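## Task

Place the purple microphone head up in the holder of the stand that is empty, with the holder's jaws gripping its handle. At the end the other microphone must still sit in its own stand's holder, both stands must stand upright on the table, and nothing may be held in place only by the robot.

## Robot and tools

Robot: two arms, left_arm and right_arm, each ending in a parallel two-finger gripper. The fingers point along the gripper's +z axis and close along its y axis. end_effector_position is the spot between the finger pads, roughly 1 cm short of the fingertips.

Frame: one scene frame for everything. Origin on the table surface midway between the arms; +z up; +x away from the robot over the table; left_arm sits on the +y side. The arm names do not match the left or right side of any image. Positions are in metres, orientations are quaternions written w first (qw, qx, qy, qz).

Row layout (used by both motion tools): 16 numbers, left_arm first then right_arm, each as x, y, z, qw, qx, qy, qz, opening. All 16 are always required even when one arm should stay put. x, y, z and the quaternion are an absolute target pose for that gripper in the scene frame, not an offset. Opening runs from -1 (closed) to +1 (fully open, 0.094 m).

execute_actions(actions): a list of actions. Each action is a list of up to 15 rows; each row lasts one control step of 1/30 s, and if fewer than 15 rows are given the last one is repeated to fill 15 steps. An empty list just reports state and images. A target more than 0.6 m away from the gripper's current position along any of its own axes makes the action refused for both arms; if the first action fails that check, or any action is malformed, nothing in the call runs. Each control step the commanded pose is clipped to within 70 mm and 16 degrees of the measured pose, so far targets take several actions; after an action the arm only continues to its last clipped pose. To keep a gripper's orientation fixed, repeat the same quaternion in every row rather than copying the drifting reported one.

move(target, speed, blocking): target is one 16-number row as above, an absolute pose per arm. Each gripper travels a straight line toward its pose and both paths finish together, lasting 0.5 to 10 s (cut off at 10 s). speed is the path's top speed in m/s, 0.002 to 0.5, default 0.25; rotation is capped at twice that in rad/s. The opening is applied at the start. Paths ignore obstacles and the other arm. Faster moves hit harder, and aiming beyond a contact point presses harder. blocking=false returns after 0.5 s while motion continues; then only wait or stop are accepted until a result shows the move ended. The result adds a 'move:' line with the ending (done, off_target, moving, held, fault) and any limits: paced means the sent pose was clipped, held means a check blocked some steps (afterwards the arm may surge past speed). Each gripper's distance from its pose is also reported.

wait(seconds): 0 to 10; the scene runs with each arm holding its last command, returning early if a running move ends. stop(): brakes a running move; the fingers keep moving. zoom_image(camera, region): camera is cam_high, cam_left_wrist or cam_right_wrist; region is [x0, y0, x1, y1] in pixels of that camera's latest image, at most 504 by 504. finished_scene(scene): pass the current scene number to end it for good; the result says whether the goal was met and gives the next task.

Results: a state line 'left_arm: … | right_arm: …' with each gripper's position and quaternion (reported positions can be off, more so at long reach); 'Hand target' lines show the pose each arm is now driven toward; grip_measured is the finger opening on the command scale (the last Joint positions number is the opening in metres); joint torques; step readings where HELD marks steps partly held back; 'pose unreachable' means the clearance check altered or blocked that arm; MOTOR HOT warns from 75 °C, and OVER-TEMPERATURE FAULT means the arm was stopped (at 90 °C for 10 s; at 100 °C it drops whatever it holds). Images come as cam_high 896x504, then the two wrist cameras at 504x504.

Joint ranges (rad), base to gripper: waist -2.618 to 3.054, shoulder 0.000 to 3.142, elbow 0.000 to 3.142, wrist pitch -1.571 to 1.571, wrist yaw -1.571 to 1.571, wrist roll -2.094 to 2.094. Arms often stop a centimetre or more short, usually low.

Gripping: to hold something, command an opening below grip_measured; about 0.03 below holds firmly, less is gentler. Pads push up to about 50 to 62 N, less on very thin parts. Readings may be off by about 1 mm per gripper.

Avoid: dropping the microphone, tipping or shoving stands, letting anything leave the table, letting the arms collide or press on each other, and long heavy holds that overheat motors. Objects may get brief tugs or pushes. To keep an idle arm still, resend its last reported pose and desired opening every call. Release the microphone and back away before ending so the holder alone keeps it.

Each tool is called after "Request:" as a command line: name --argument value for each argument, lists and objects as JSON in quotes; but a table of rows of numbers goes row by row, as --pt "numbers of a row", without its own name.

## Session

Request:
execute_actions --actions '[]'

Scene clock: 0.00 s.
left_arm: end_effector_position=(+0.2156, +0.5082, +0.3294) grip_measured=+1.000 end_effector_quat_wxyz=(+0.410, +0.224, +0.681, +0.564) | right_arm: end_effector_position=(+0.2190, +0.0265, +0.2737) grip_measured=+1.000 end_effector_quat_wxyz=(-0.040, +0.285, +0.921, +0.264)
Joint positions: left_arm=[ 0.675  0.36   0.636 -0.304  0.038  1.262  0.094] | right_arm=[ 0.998  1.678  1.879 -1.285 -0.246  1.589  0.094]
Joint velocities: left_arm=[-0.007  0.007 -0.002  0.037  0.022  0.007  0.   ] | right_arm=[-0.002 -0.012  0.007  0.022 -0.066  0.007  0.   ]
Joint torques (N m, as the arm reports them, + toward a larger angle): no reading
Hand target (left_arm): +0.213, +0.506, +0.340; +0.420, +0.216, +0.671, +0.571
Hand target (right_arm): +0.218, +0.025, +0.278; -0.038, +0.283, +0.920, +0.267

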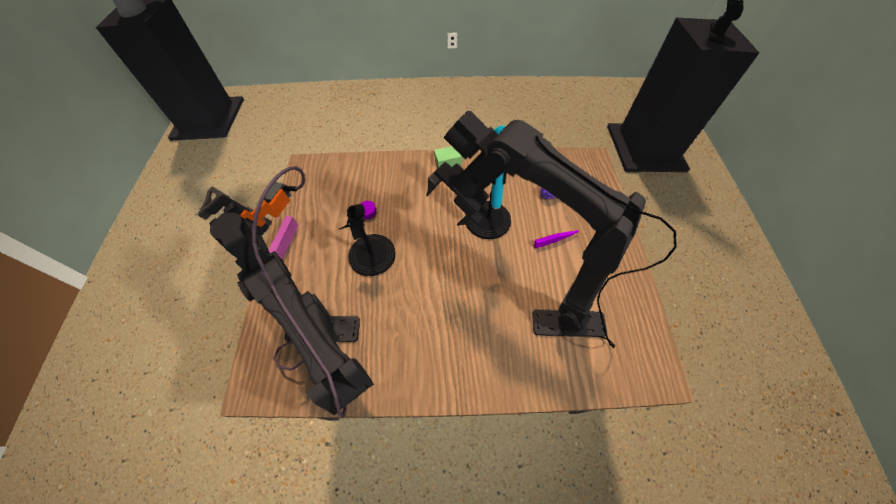

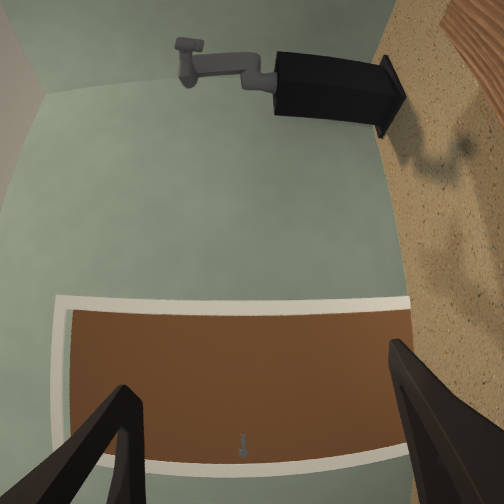

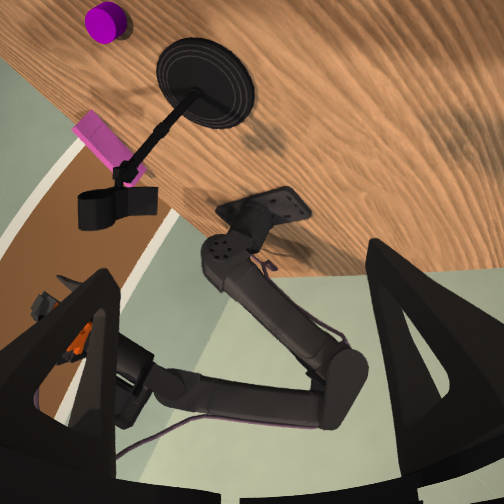

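Request:
zoom_image --camera "cam_high" --region '[260, 100, 660, 350]'

Request:
zoom_image --camera "cam_right_wrist" --region '[40, 0, 300, 260]'

Region (260, 100, 660, 350) of cam_high's 896x504 image, scaled by 1.260, with more detail than that image has; it fills the top 315 rows of this view, and the rest is white.

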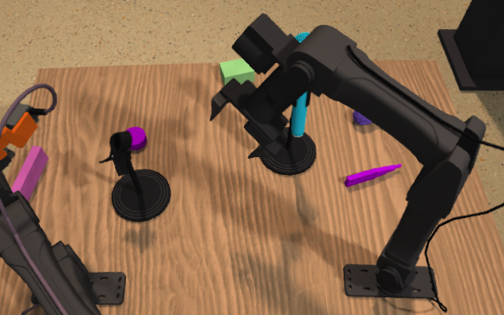

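Region (40, 0, 300, 260) of cam_right_wrist's 504x504 image, scaled by 1.938, with more detail than that image has.

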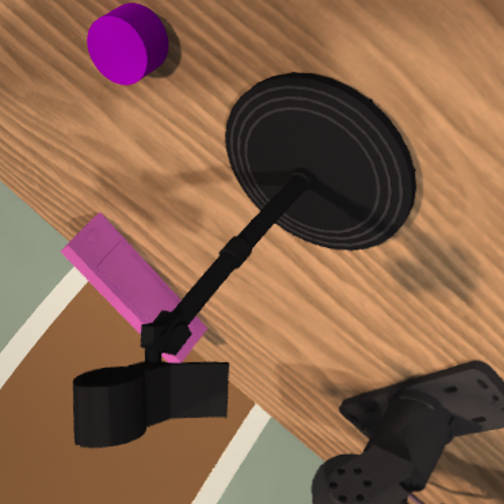

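Request:
move --target '[0.213,0.506,0.340,0.420,0.216,0.671,0.571,1, 0.13,-0.05,0.36,-0.038,0.283,0.920,0.267,1]' --speed 0.2

Scene clock: 3.77 s.
left_arm: end_effector_position=(+0.2156, +0.5082, +0.3289) grip_measured=+1.000 end_effector_quat_wxyz=(+0.409, +0.225, +0.681, +0.564) | right_arm: end_effector_position=(+0.1344, -0.0443, +0.3603) grip_measured=+1.000 end_effector_quat_wxyz=(-0.035, +0.280, +0.908, +0.309)
Joint positions: left_arm=[ 0.675  0.36   0.636 -0.306  0.038  1.263  0.094] | right_arm=[ 1.115  1.404  1.975 -1.537 -0.197  1.705  0.094]
Joint velocities: left_arm=[-0.002 -0.002 -0.007 -0.051  0.051 -0.022  0.   ] | right_arm=[ 0.007 -0.012 -0.007  0.007 -0.066 -0.007  0.   ]
Joint torques (N m, as the arm reports them, + toward a larger angle): left_arm=[-0.18  1.58  7.11  2.23  0.03 -0.1 ] | right_arm=[ 0.75 -3.44  6.78  1.38  0.01  0.05]
Hand target (left_arm): +0.213, +0.506, +0.340; +0.420, +0.216, +0.671, +0.571
Hand target (right_arm): +0.131, -0.050, +0.361; -0.032, +0.283, +0.909, +0.304
Off the commanded pose (left_arm): 0.012 m, 2 deg.
Off the commanded pose (right_arm): 0.007 m, 5 deg.
joint sent to its limit (right arm) — the command would take joint 4 (wrist pitch) past its lower limit, so that joint was sent only as far as its limit.
move: off_target (left_arm, right_arm)

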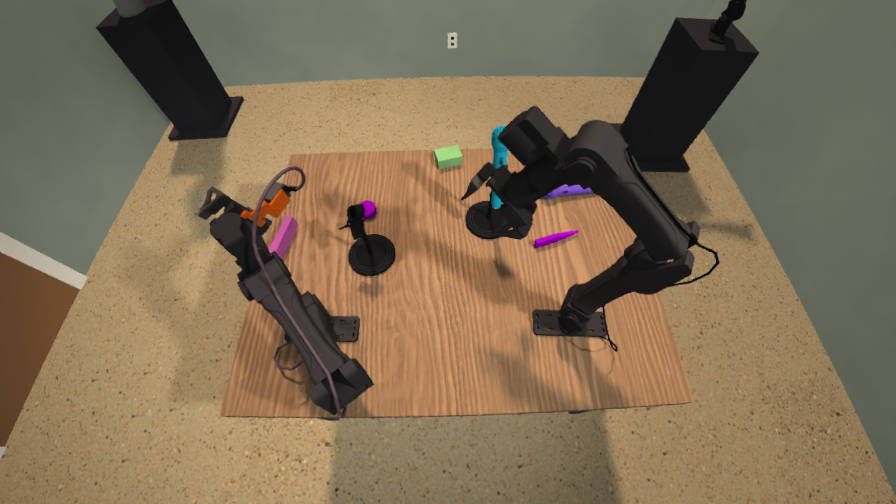

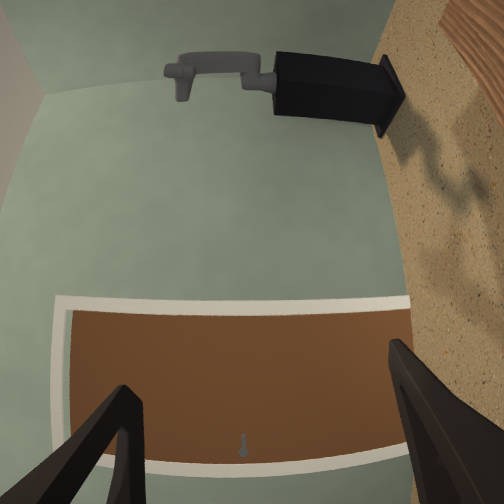

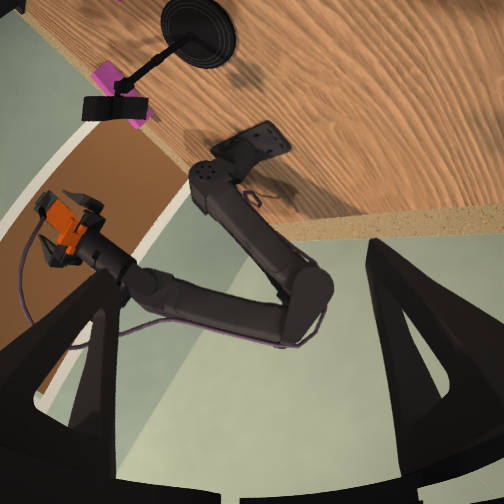

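Request:
move --target '[0.12,0.40,0.33,0.5,0,0.866,0,1, 0.18,-0.50,0.15,0,0,1,0,-1]' --speed 0.35

Scene clock: 9.03 s.
left_arm: end_effector_position=(+0.1264, +0.3935, +0.3201) grip_measured=+1.000 end_effector_quat_wxyz=(+0.489, +0.016, +0.872, +0.006) | right_arm: end_effector_position=(+0.1755, -0.4964, +0.1455) grip_measured=-0.985 end_effector_quat_wxyz=(-0.020, -0.002, +1.000, +0.014)
Joint positions: left_arm=[-0.526  0.417  1.307 -1.507 -0.446 -0.266  0.094] | right_arm=[-0.797  1.497  1.303 -1.425  0.012 -0.871  0.001]
Joint velocities: left_arm=[-0.022 -0.007  0.007 -0.022 -0.037 -0.081  0.   ] | right_arm=[-0.007 -0.002  0.012 -0.007 -0.022 -0.007 -0.   ]
Joint torques (N m, as the arm reports them, + toward a larger angle): left_arm=[-0.63  4.71  5.5   1.91 -0.4  -0.02] | right_arm=[-0.8  -4.33  9.26  0.56  0.02 -0.1 ]
Hand target (left_arm): +0.124, +0.397, +0.331; +0.506, +0.004, +0.863, -0.002
Hand target (right_arm): +0.180, -0.506, +0.150; -0.008, -0.003, +1.000, +0.001
Off the commanded pose (left_arm): 0.013 m, 2 deg.
Off the commanded pose (right_arm): 0.007 m, 3 deg.
move: off_target (left_arm, right_arm); limits=paced

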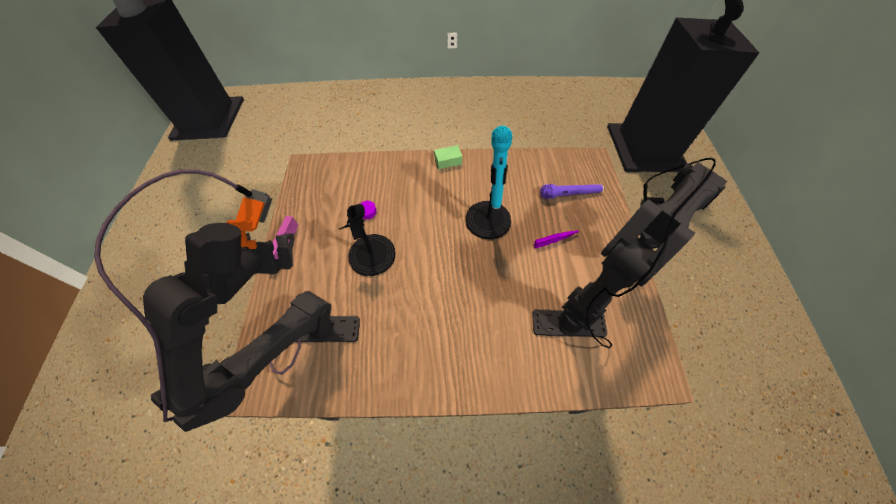

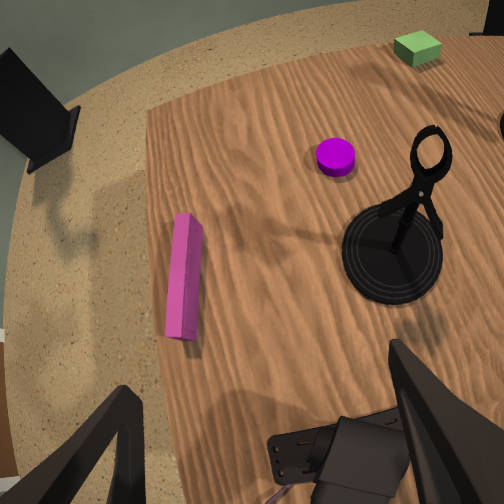

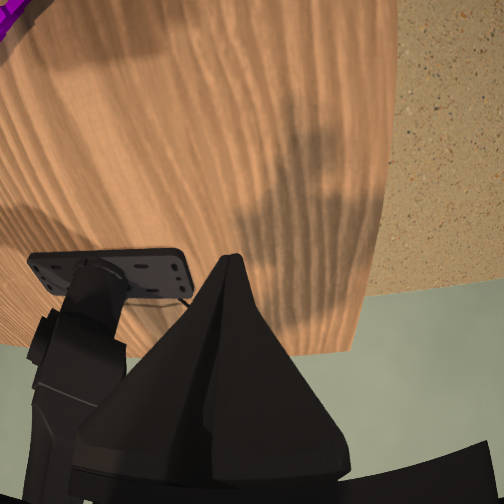

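Request:
zoom_image --camera "cam_left_wrist" --region '[310, 100, 504, 320]'

Request:
zoom_image --camera "cam_high" --region '[320, 180, 430, 290]'

Request:
zoom_image --camera "cam_high" --region '[450, 110, 620, 260]'

Region (310, 100, 504, 320) of cam_left_wrist's 504x504 image, scaled by 2.291, with more detail than that image has; it fills the left 444 columns of this view, and the rest is white.

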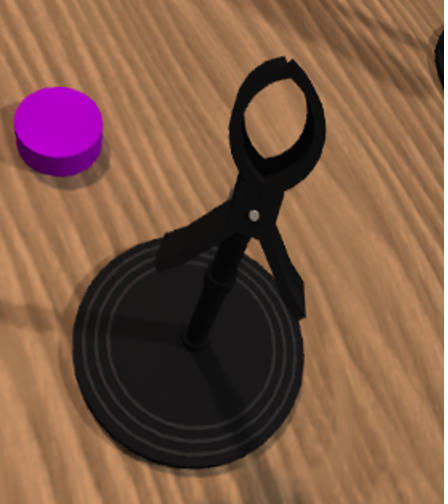

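Region (320, 180, 430, 290) of cam_high's 896x504 image, scaled by 4.582, with more detail than that image has.

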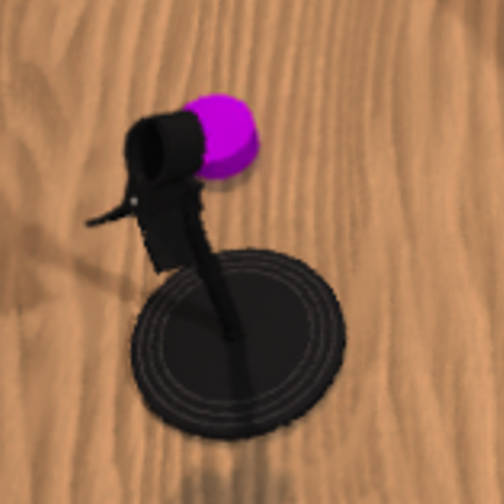

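Region (450, 110, 620, 260) of cam_high's 896x504 image, scaled by 2.965, with more detail than that image has; it fills the top 445 rows of this view, and the rest is white.

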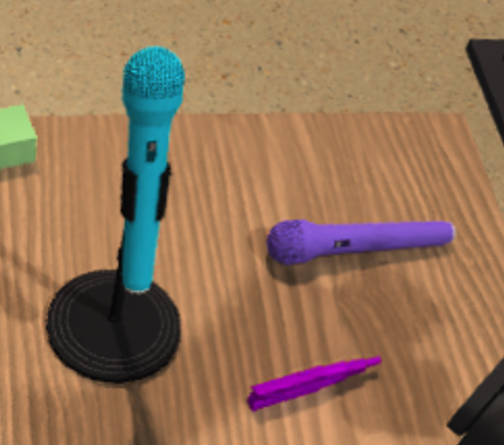

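Request:
move --target '[0.19,0.22,0.34,0.284,0,0.959,0,1, 0.42,-0.44,0.13,0,-0.707,0.707,0,1]' --speed 0.3

Scene clock: 21.03 s.
left_arm: end_effector_position=(+0.1901, +0.2171, +0.3267) grip_measured=+1.000 end_effector_quat_wxyz=(+0.316, +0.036, +0.944, -0.086) | right_arm: end_effector_position=(+0.4209, -0.4404, +0.1261) grip_measured=+1.000 end_effector_quat_wxyz=(+0.000, +0.700, -0.714, +0.012)
Joint positions: left_arm=[-1.069  1.138  1.635 -1.555 -0.448 -0.883  0.094] | right_arm=[-0.237  2.155  2.056 -1.451  0.012 -1.858  0.094]
Joint velocities: left_arm=[-0.007 -0.012 -0.017 -0.022  0.022 -0.037  0.   ] | right_arm=[ 0.007 -0.017 -0.002  0.037  0.066  0.022  0.   ]
Joint torques (N m, as the arm reports them, + toward a larger angle): left_arm=[-0.84 -0.46  7.31  1.17 -0.51 -0.01] | right_arm=[  0.42 -10.09   9.39   0.23  -0.07  -0.13]
Hand target (left_arm): +0.192, +0.217, +0.337; +0.330, +0.029, +0.939, -0.094
Hand target (right_arm): +0.421, -0.437, +0.128; -0.000, +0.707, -0.707, +0.005
Off the commanded pose (left_arm): 0.014 m, 11 deg.
Off the commanded pose (right_arm): 0.004 m, 2 deg.
joint sent to its limit (left arm) — the command would take joint 4 (wrist pitch) past its lower limit, so that joint was sent only as far as its limit.
move: off_target (left_arm); limits=paced

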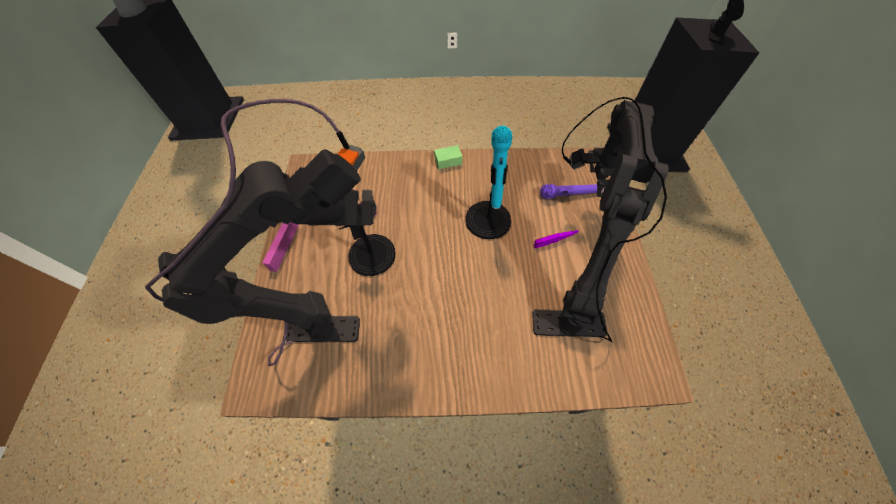

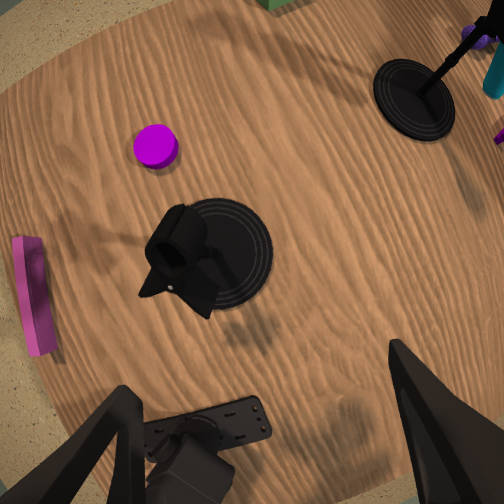

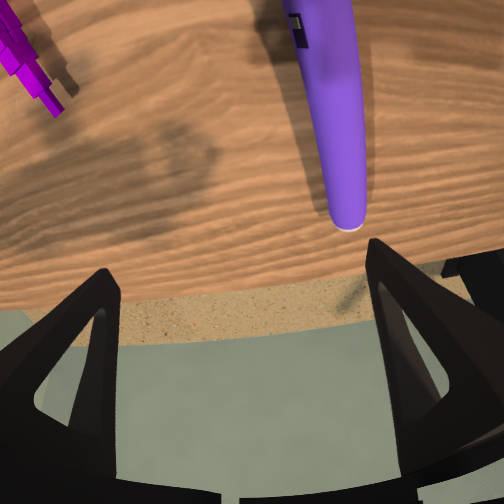

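Request:
zoom_image --camera "cam_left_wrist" --region '[110, 170, 290, 350]'

Request:
move --target '[0.17,0.36,0.33,0.42,0.25,0.80,-0.35,1, 0.475,-0.46,0.07,0,-0.707,0.707,0,1]' --speed 0.2

Region (110, 170, 290, 350) of cam_left_wrist's 504x504 image, scaled by 2.800, with more detail than that image has.

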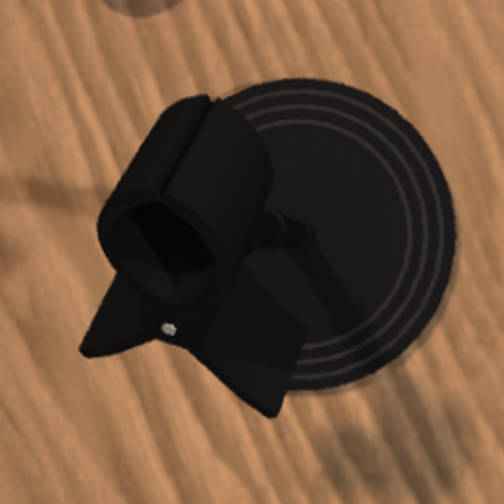

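Scene clock: 24.77 s.
left_arm: end_effector_position=(+0.1697, +0.3690, +0.3193) grip_measured=+1.000 end_effector_quat_wxyz=(+0.388, +0.061, +0.920, -0.002) | right_arm: end_effector_position=(+0.4750, -0.4576, +0.0668) grip_measured=+1.000 end_effector_quat_wxyz=(+0.004, +0.706, -0.708, +0.005)
Joint positions: left_arm=[ 0.561  0.746  1.423 -1.555  0.429  0.526  0.094] | right_arm=[-0.237  2.464  2.347 -1.45   0.012 -1.874  0.094]
Joint velocities: left_arm=[-0.002 -0.022  0.002  0.022 -0.081 -0.066  0.   ] | right_arm=[ 0.002  0.012  0.002 -0.022  0.037  0.037  0.   ]
Joint torques (N m, as the arm reports them, + toward a larger angle): left_arm=[-0.88  2.4   6.58  1.49  0.27  0.11] | right_arm=[ -0.67 -12.49   9.37   0.22  -0.12  -0.11]
Hand target (left_arm): +0.169, +0.366, +0.329; +0.400, +0.074, +0.914, +0.005
Hand target (right_arm): +0.475, -0.459, +0.069; -0.000, +0.707, -0.707, +0.001
Off the commanded pose (left_arm): 0.014 m, 48 deg; orientation clipped at the last step of the last action.
Off the commanded pose (right_arm): 0.004 m, 1 deg.
joint sent to its limit (left arm) — the command would take joint 4 (wrist pitch) past its lower limit, so that joint was sent only as far as its limit.
move: off_target (left_arm); limits=paced

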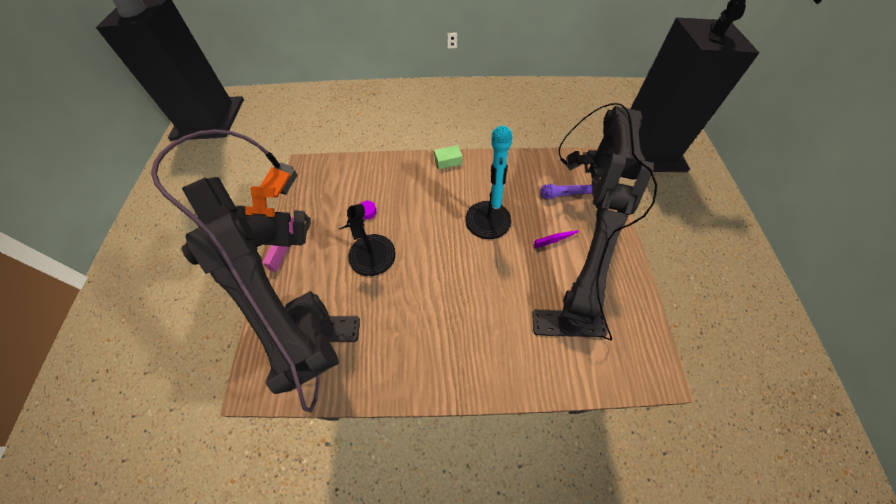

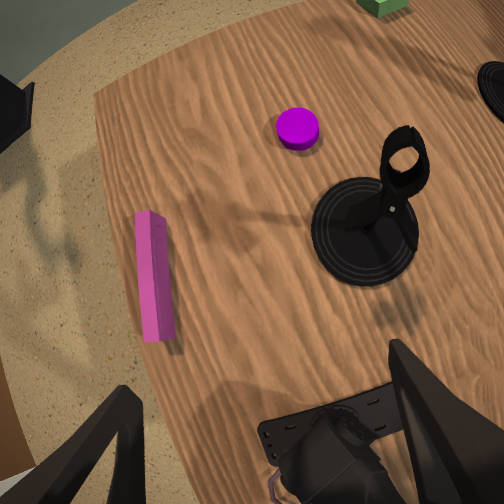

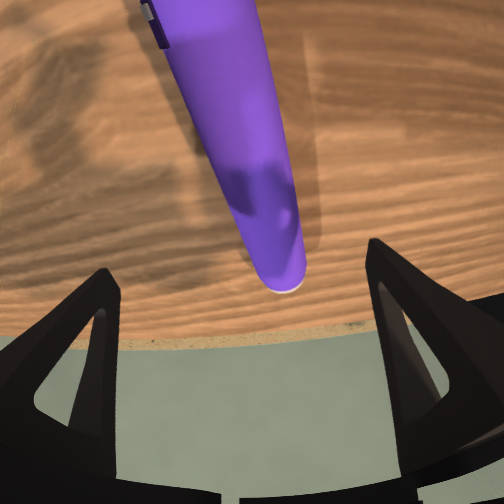

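Request:
move --target '[0.169,0.366,0.329,0.400,0.074,0.914,0.005,1, 0.483,-0.475,0.024,0,-0.755,0.656,0,1]' --speed 0.1

Scene clock: 26.57 s.
left_arm: end_effector_position=(+0.1692, +0.3683, +0.3187) grip_measured=+1.000 end_effector_quat_wxyz=(+0.385, +0.070, +0.920, +0.001) | right_arm: end_effector_position=(+0.4833, -0.4735, +0.0292) grip_measured=+1.000 end_effector_quat_wxyz=(+0.005, +0.752, -0.659, +0.004)
Joint positions: left_arm=[ 0.541  0.746  1.424 -1.555  0.416  0.53   0.094] | right_arm=[-0.263  2.537  2.331 -1.362  0.012 -2.037  0.094]
Joint velocities: left_arm=[-0.012 -0.027  0.002  0.11   0.007 -0.022  0.   ] | right_arm=[ 0.002  0.007 -0.022  0.037 -0.022  0.037  0.   ]
Joint torques (N m, as the arm reports them, + toward a larger angle): left_arm=[-0.78  2.33  6.45  1.54  0.33 -0.05] | right_arm=[ -0.59 -13.2    5.66   0.61  -0.12  -0.08]
Hand target (left_arm): +0.169, +0.366, +0.329; +0.400, +0.074, +0.913, +0.005
Hand target (right_arm): +0.483, -0.475, +0.024; +0.000, +0.755, -0.656, -0.001
Off the commanded pose (left_arm): 0.011 m, 2 deg.
Off the commanded pose (right_arm): 0.005 m, 1 deg.
move: off_target (left_arm)

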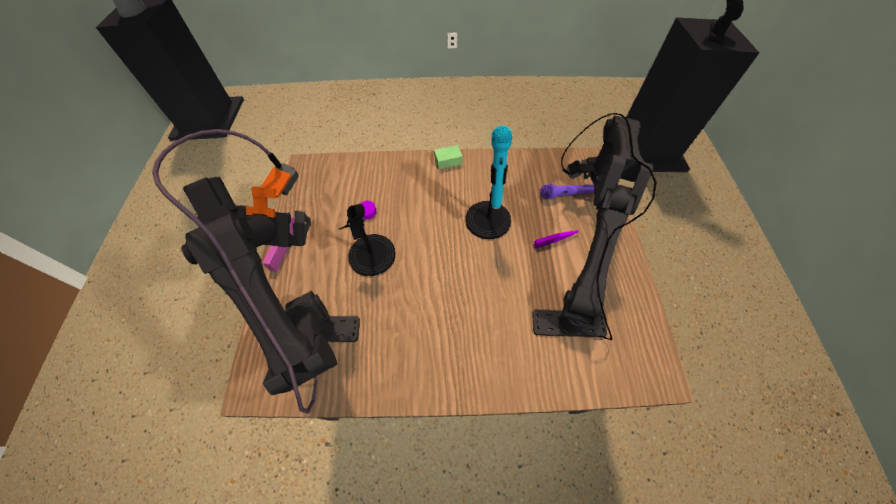

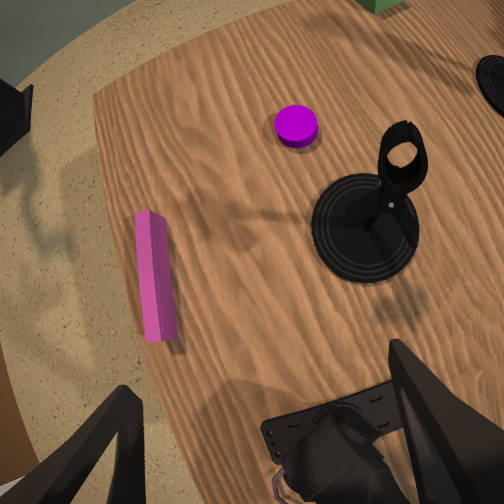

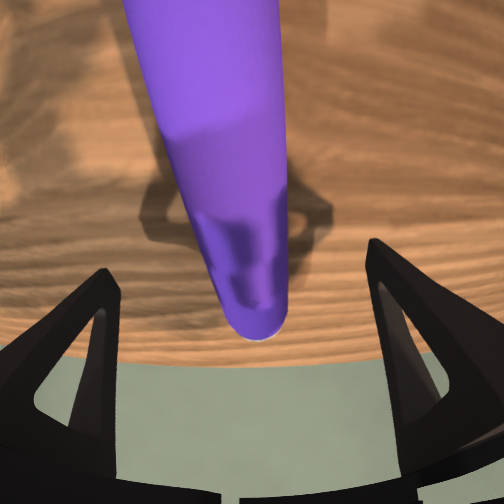

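Request:
move --target '[0.169,0.366,0.329,0.400,0.074,0.914,0.005,1, 0.483,-0.475,0.013,0,-0.755,0.656,0,1]' --speed 0.05

Scene clock: 30.43 s.
left_arm: end_effector_position=(+0.1691, +0.3689, +0.3185) grip_measured=+1.000 end_effector_quat_wxyz=(+0.384, +0.069, +0.921, +0.002) | right_arm: end_effector_position=(+0.4842, -0.4739, +0.0193) grip_measured=+1.000 end_effector_quat_wxyz=(+0.004, +0.753, -0.657, +0.005)
Joint positions: left_arm=[ 0.541  0.746  1.424 -1.555  0.412  0.53   0.094] | right_arm=[-0.263  2.537  2.292 -1.32   0.012 -2.04   0.094]
Joint velocities: left_arm=[-0.007 -0.012 -0.002  0.007  0.095  0.022  0.   ] | right_arm=[-0.002  0.017 -0.007 -0.037  0.007 -0.007  0.   ]
Joint torques (N m, as the arm reports them, + toward a larger angle): left_arm=[-0.52  2.46  6.5   1.57  0.35 -0.08] | right_arm=[ -0.64 -13.19   5.5    0.62  -0.11  -0.11]
Hand target (left_arm): +0.169, +0.366, +0.329; +0.400, +0.074, +0.913, +0.005
Hand target (right_arm): +0.483, -0.475, +0.013; +0.000, +0.755, -0.656, -0.000
Off the commanded pose (left_arm): 0.011 m, 2 deg.
Off the commanded pose (right_arm): 0.006 m, 1 deg.
move: off_target (left_arm)

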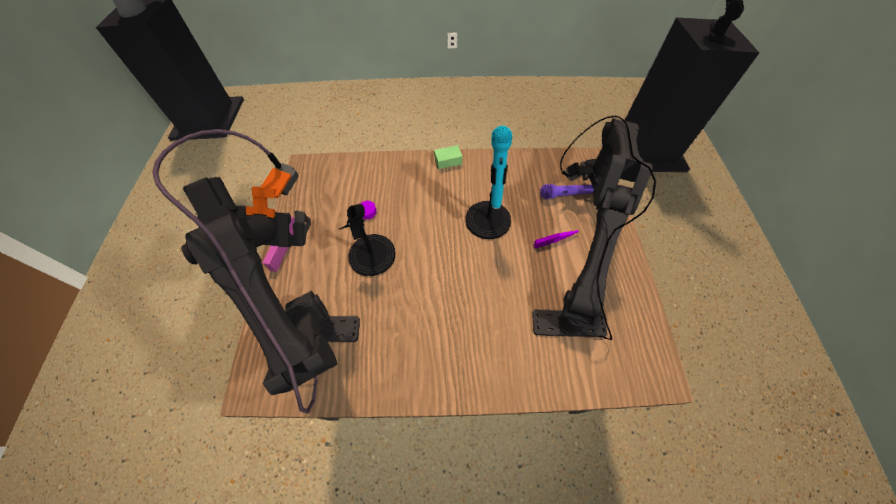

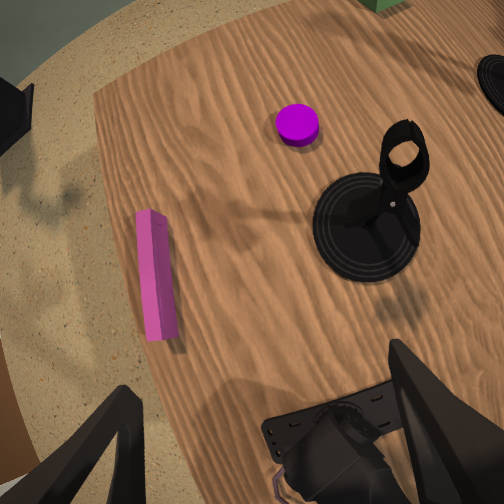

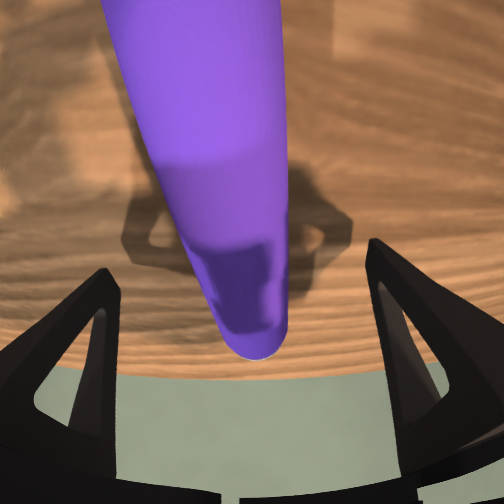

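Request:
move --target '[0.169,0.366,0.329,0.400,0.074,0.914,0.005,1, 0.483,-0.475,0.010,0,-0.755,0.656,0,-0.42]' --speed 0.05

Scene clock: 31.53 s.
left_arm: end_effector_position=(+0.1689, +0.3694, +0.3184) grip_measured=+1.000 end_effector_quat_wxyz=(+0.384, +0.069, +0.921, +0.004) | right_arm: end_effector_position=(+0.4848, -0.4741, +0.0186) grip_measured=-0.391 end_effector_quat_wxyz=(+0.004, +0.754, -0.657, +0.007)
Joint positions: left_arm=[ 0.541  0.746  1.424 -1.555  0.409  0.53   0.094] | right_arm=[-0.263  2.537  2.289 -1.314  0.012 -2.04   0.029]
Joint velocities: left_arm=[-0.007 -0.002  0.007 -0.007 -0.051 -0.007  0.   ] | right_arm=[ 0.012 -0.002 -0.007  0.007 -0.11  -0.022 -0.   ]
Joint torques (N m, as the arm reports them, + toward a larger angle): left_arm=[-0.62  2.38  6.4   1.51  0.36 -0.06] | right_arm=[ -0.64 -13.2    4.89   0.68  -0.12  -0.1 ]
Hand target (left_arm): +0.169, +0.366, +0.329; +0.400, +0.074, +0.914, +0.005
Hand target (right_arm): +0.483, -0.475, +0.010; +0.000, +0.755, -0.656, -0.001
Off the commanded pose (left_arm): 0.011 m, 2 deg.
Off the commanded pose (right_arm): 0.009 m, 1 deg.
move: off_target (left_arm)

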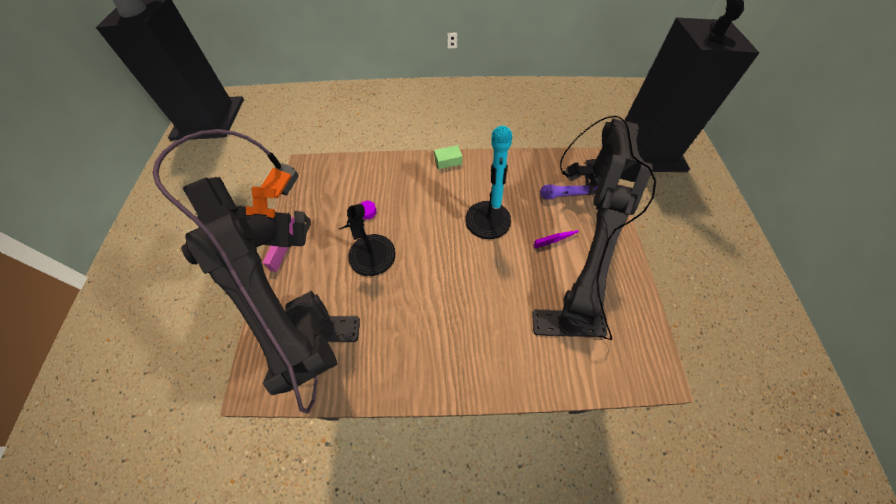

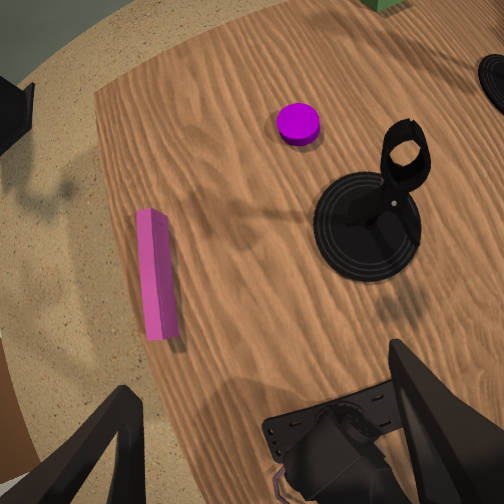

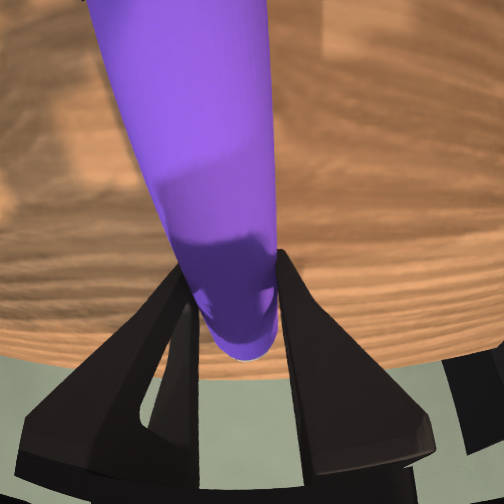

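Request:
move --target '[0.13,0.31,0.29,0.365,0.278,0.881,-0.115,1, 0.47,-0.47,0.10,0,-0.755,0.656,0,-0.44]' --speed 0.2

Request:
move --target '[0.15,0.275,0.245,0.365,0.278,0.881,-0.115,1, 0.22,-0.42,0.14,0,-0.5,0.866,0,-0.44]' --speed 0.2

Scene clock: 43.00 s.
left_arm: end_effector_position=(+0.1370, +0.3091, +0.2927) grip_measured=+1.000 end_effector_quat_wxyz=(+0.364, +0.267, +0.890, -0.069) | right_arm: end_effector_position=(+0.4746, -0.4714, +0.0801) grip_measured=-0.391 end_effector_quat_wxyz=(+0.006, +0.754, -0.657, +0.008)
Joint positions: left_arm=[ 0.031  0.636  1.315 -1.555  0.336  0.48   0.094] | right_arm=[-0.263  2.502  2.471 -1.529  0.017 -2.04   0.029]
Joint velocities: left_arm=[ 0.007 -0.012 -0.002 -0.007  0.007 -0.007  0.   ] | right_arm=[ 0.002 -0.012 -0.017  0.037  0.081 -0.051 -0.   ]
Joint torques (N m, as the arm reports them, + toward a larger angle): left_arm=[-0.67  1.75  3.32  1.47  0.27 -0.08] | right_arm=[ -0.61 -15.92   8.31   0.08  -0.15  -0.1 ]
Hand target (left_arm): +0.132, +0.307, +0.290; +0.366, +0.266, +0.889, -0.076
Hand target (right_arm): +0.471, -0.470, +0.100; -0.005, +0.755, -0.656, +0.013
Off the commanded pose (left_arm): 0.008 m, 5 deg.
Off the commanded pose (right_arm): 0.021 m, 1 deg.
joint sent to its limit (left arm) — the command would take joint 4 (wrist pitch) past its lower limit, so that joint was sent only as far as its limit.
joint sent to its limit (right arm) — the command would take joint 4 (wrist pitch) past its lower limit, so that joint was sent only as far as its limit.
move: off_target (left_arm, right_arm)

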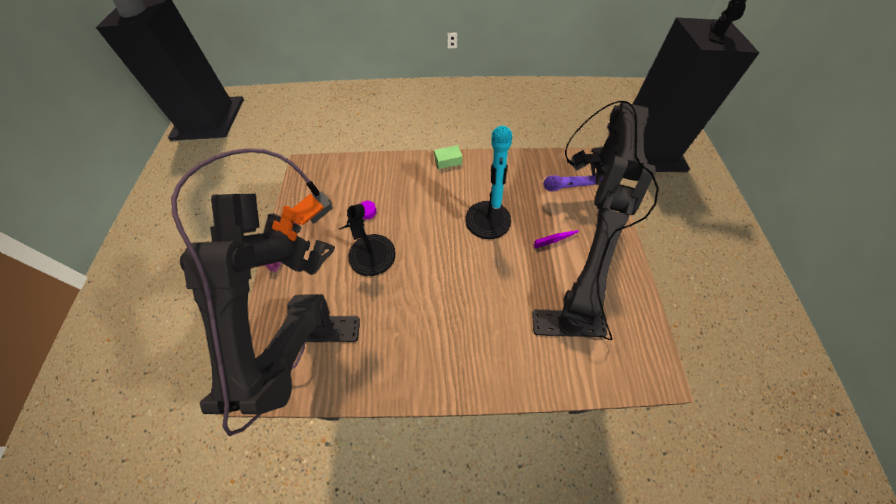

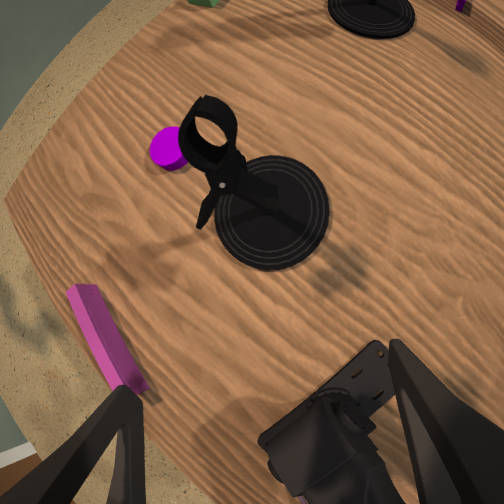

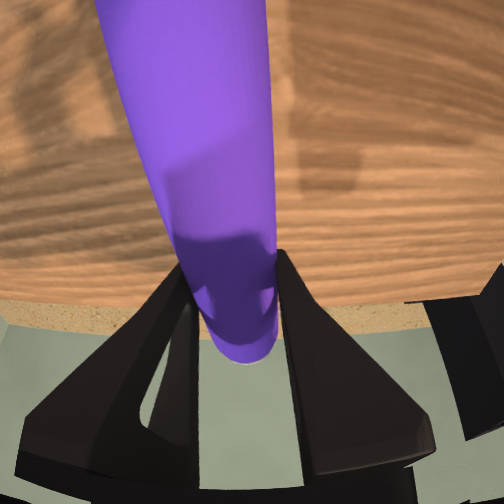

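Scene clock: 45.43 s.
left_arm: end_effector_position=(+0.1479, +0.2728, +0.2417) grip_measured=+1.000 end_effector_quat_wxyz=(+0.350, +0.286, +0.885, -0.113) | right_arm: end_effector_position=(+0.2257, -0.4298, +0.1399) grip_measured=-0.391 end_effector_quat_wxyz=(-0.009, -0.509, +0.861, -0.008)
Joint positions: left_arm=[-0.671  0.552  1.029 -1.294 -0.038 -0.041  0.094] | right_arm=[-0.437  1.432  1.224 -1.36   0.024 -1.574  0.029]
Joint velocities: left_arm=[-0.051 -0.002  0.017  0.037 -0.095 -0.022  0.   ] | right_arm=[-0.002  0.007 -0.007  0.007 -0.095 -0.022  0.   ]
Joint torques (N m, as the arm reports them, + toward a larger angle): left_arm=[-0.53  0.99  4.46  1.96 -0.15 -0.01] | right_arm=[-0.71 -6.17  5.91  0.21 -0.24  0.09]
Hand target (left_arm): +0.150, +0.272, +0.246; +0.369, +0.277, +0.879, -0.119
Hand target (right_arm): +0.220, -0.424, +0.143; -0.001, -0.500, +0.866, +0.001
Off the commanded pose (left_arm): 0.004 m, 2 deg.
Off the commanded pose (right_arm): 0.011 m, 2 deg.
move: off_target (right_arm)

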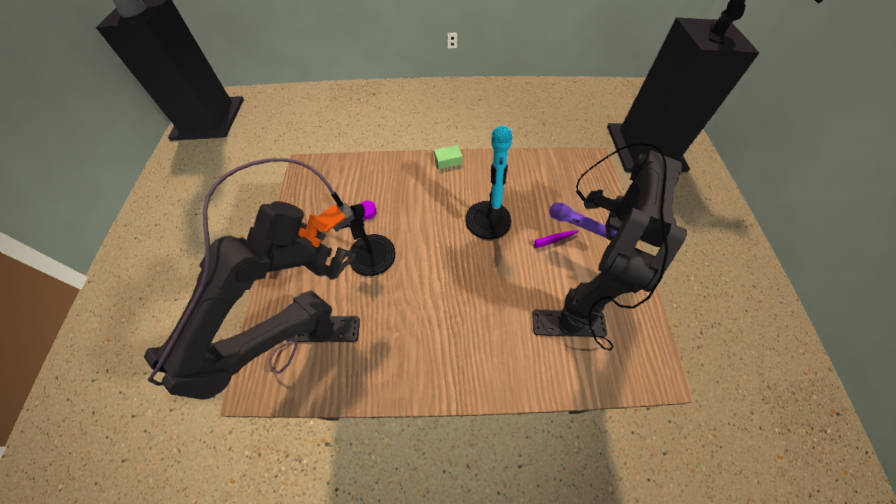

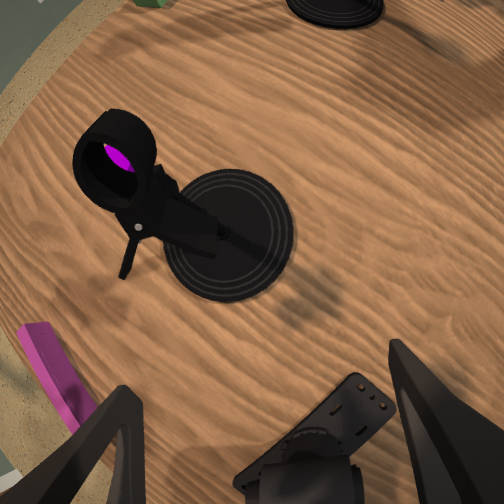

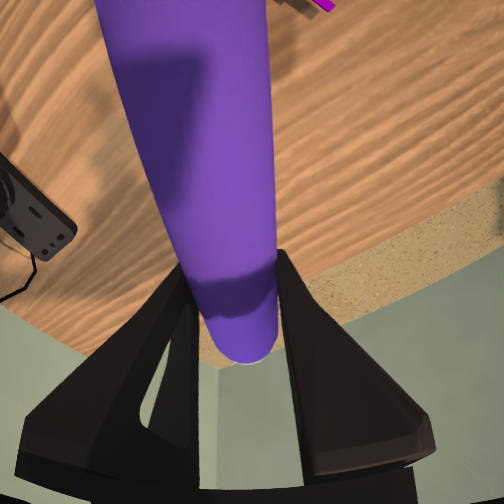

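Request:
move --target '[0.172,0.303,0.25,0.372,0.215,0.898,-0.089,1, 0.22,-0.424,0.143,0,-0.5,0.866,0,-0.44]' --speed 0.15

Scene clock: 48.23 s.
left_arm: end_effector_position=(+0.1694, +0.3078, +0.2420) grip_measured=+1.000 end_effector_quat_wxyz=(+0.362, +0.211, +0.904, -0.081) | right_arm: end_effector_position=(+0.2252, -0.4306, +0.1400) grip_measured=-0.391 end_effector_quat_wxyz=(-0.012, -0.509, +0.861, -0.009)
Joint positions: left_arm=[-0.111  0.565  1.029 -1.301  0.224  0.251  0.094] | right_arm=[-0.437  1.432  1.224 -1.36   0.029 -1.574  0.029]
Joint velocities: left_arm=[0.002 0.007 0.012 0.081 0.022 0.022 0.   ] | right_arm=[ 0.007  0.002 -0.002  0.022  0.022  0.037 -0.   ]
Joint torques (N m, as the arm reports them, + toward a larger angle): left_arm=[0.5  3.7  6.79 1.62 0.28 0.18] | right_arm=[-0.75 -6.23  6.04  0.23 -0.29  0.07]
Hand target (left_arm): +0.172, +0.305, +0.249; +0.369, +0.216, +0.900, -0.086
Hand target (right_arm): +0.220, -0.424, +0.143; -0.000, -0.500, +0.866, +0.000
Off the commanded pose (left_arm): 0.010 m, 2 deg.
Off the commanded pose (right_arm): 0.009 m, 2 deg.
move: done

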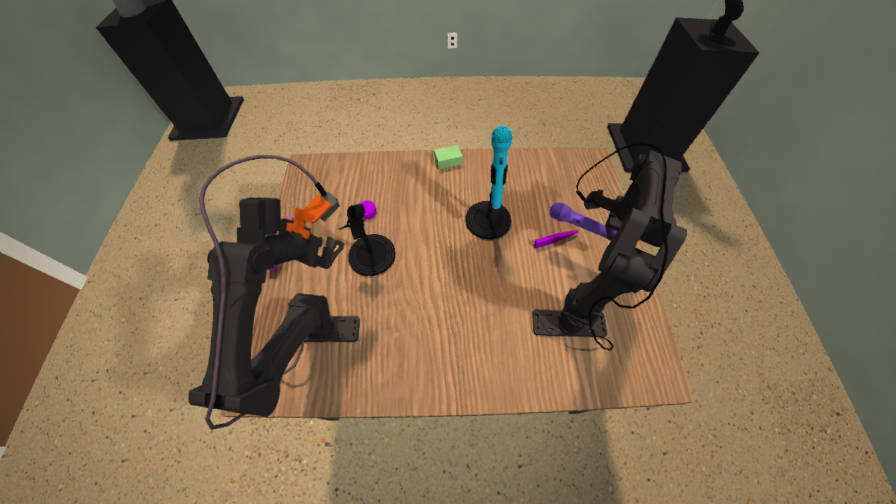

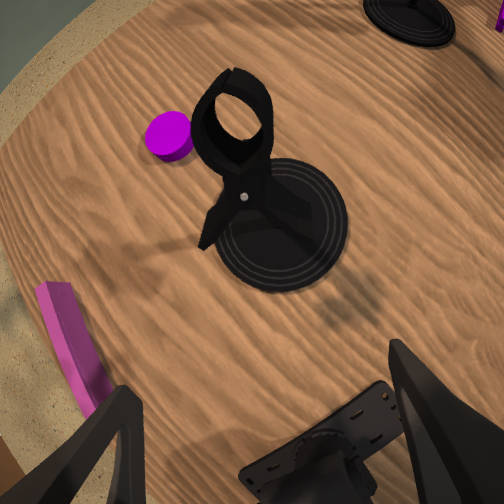

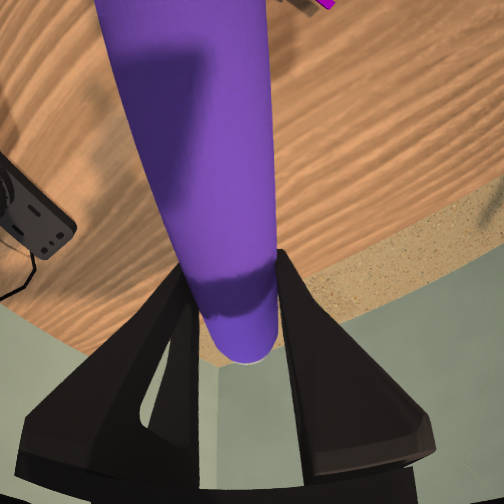

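Request:
zoom_image --camera "cam_left_wrist" --region '[140, 50, 390, 300]'

Region (140, 50, 390, 300) of cam_left_wrist's 504x504 image, scaled by 2.016, with more detail than that image has.

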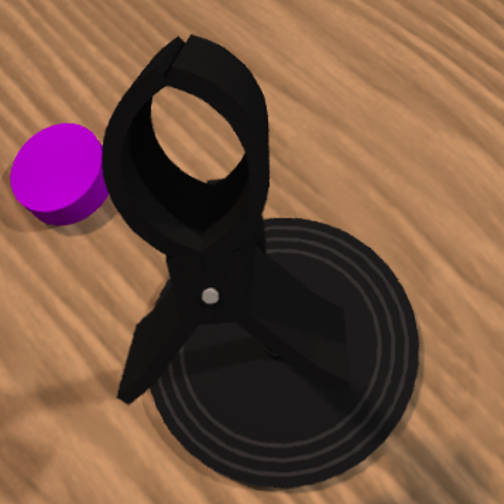

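Request:
move --target '[0.198,0.297,0.222,0.367,0.262,0.886,-0.109,1, 0.22,-0.424,0.143,0,-0.5,0.866,0,-0.44]' --speed 0.08

Scene clock: 50.43 s.
left_arm: end_effector_position=(+0.1931, +0.2999, +0.2220) grip_measured=+1.000 end_effector_quat_wxyz=(+0.363, +0.258, +0.889, -0.102) | right_arm: end_effector_position=(+0.2248, -0.4314, +0.1400) grip_measured=-0.391 end_effector_quat_wxyz=(-0.014, -0.509, +0.861, -0.010)
Joint positions: left_arm=[ 0.012  0.619  0.929 -1.188  0.379  0.428  0.094] | right_arm=[-0.437  1.432  1.224 -1.36   0.034 -1.574  0.029]
Joint velocities: left_arm=[ 0.002 -0.002  0.012 -0.007 -0.007 -0.007  0.   ] | right_arm=[-0.017 -0.017  0.007 -0.037  0.037 -0.037  0.   ]
Joint torques (N m, as the arm reports them, + toward a larger angle): left_arm=[0.43 2.79 4.66 1.79 0.41 0.12] | right_arm=[-0.75 -6.22  6.05  0.23 -0.33  0.07]
Hand target (left_arm): +0.198, +0.298, +0.221; +0.367, +0.262, +0.886, -0.108
Hand target (right_arm): +0.220, -0.424, +0.143; -0.001, -0.500, +0.866, +0.000
Off the commanded pose (left_arm): 0.006 m, 1 deg.
Off the commanded pose (right_arm): 0.009 m, 2 deg.
move: done

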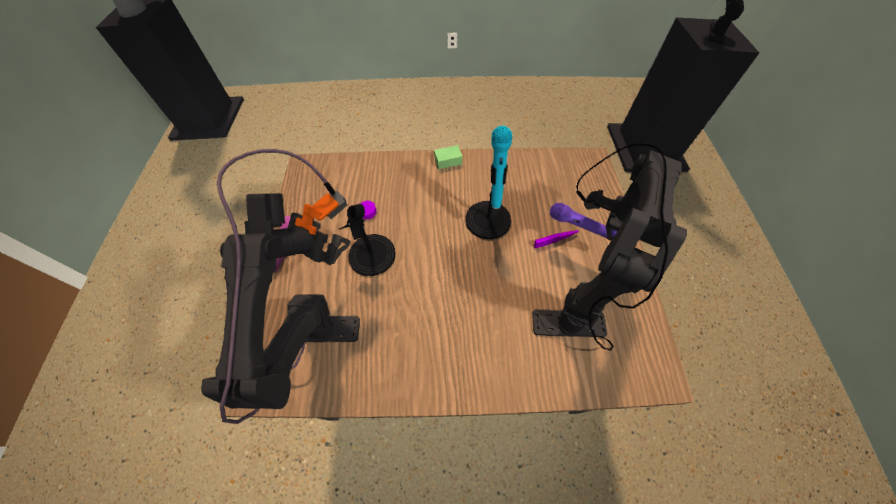

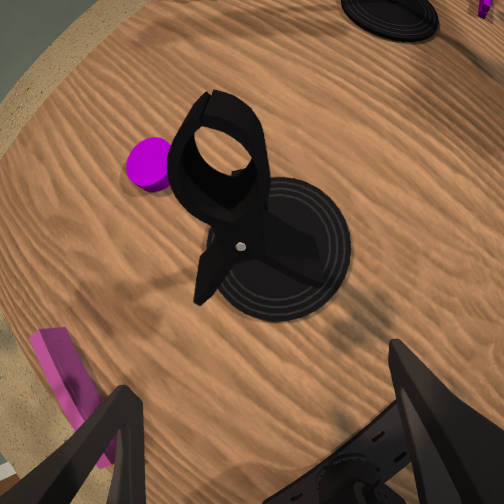

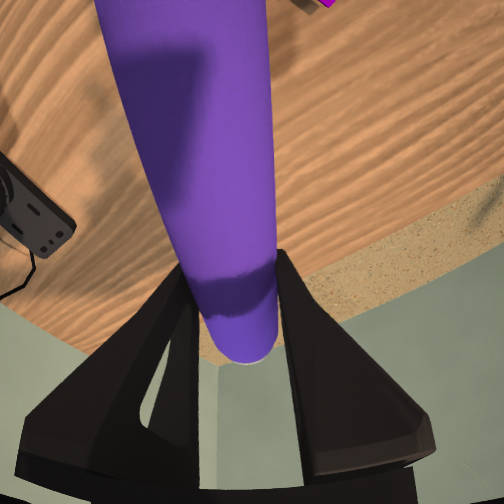

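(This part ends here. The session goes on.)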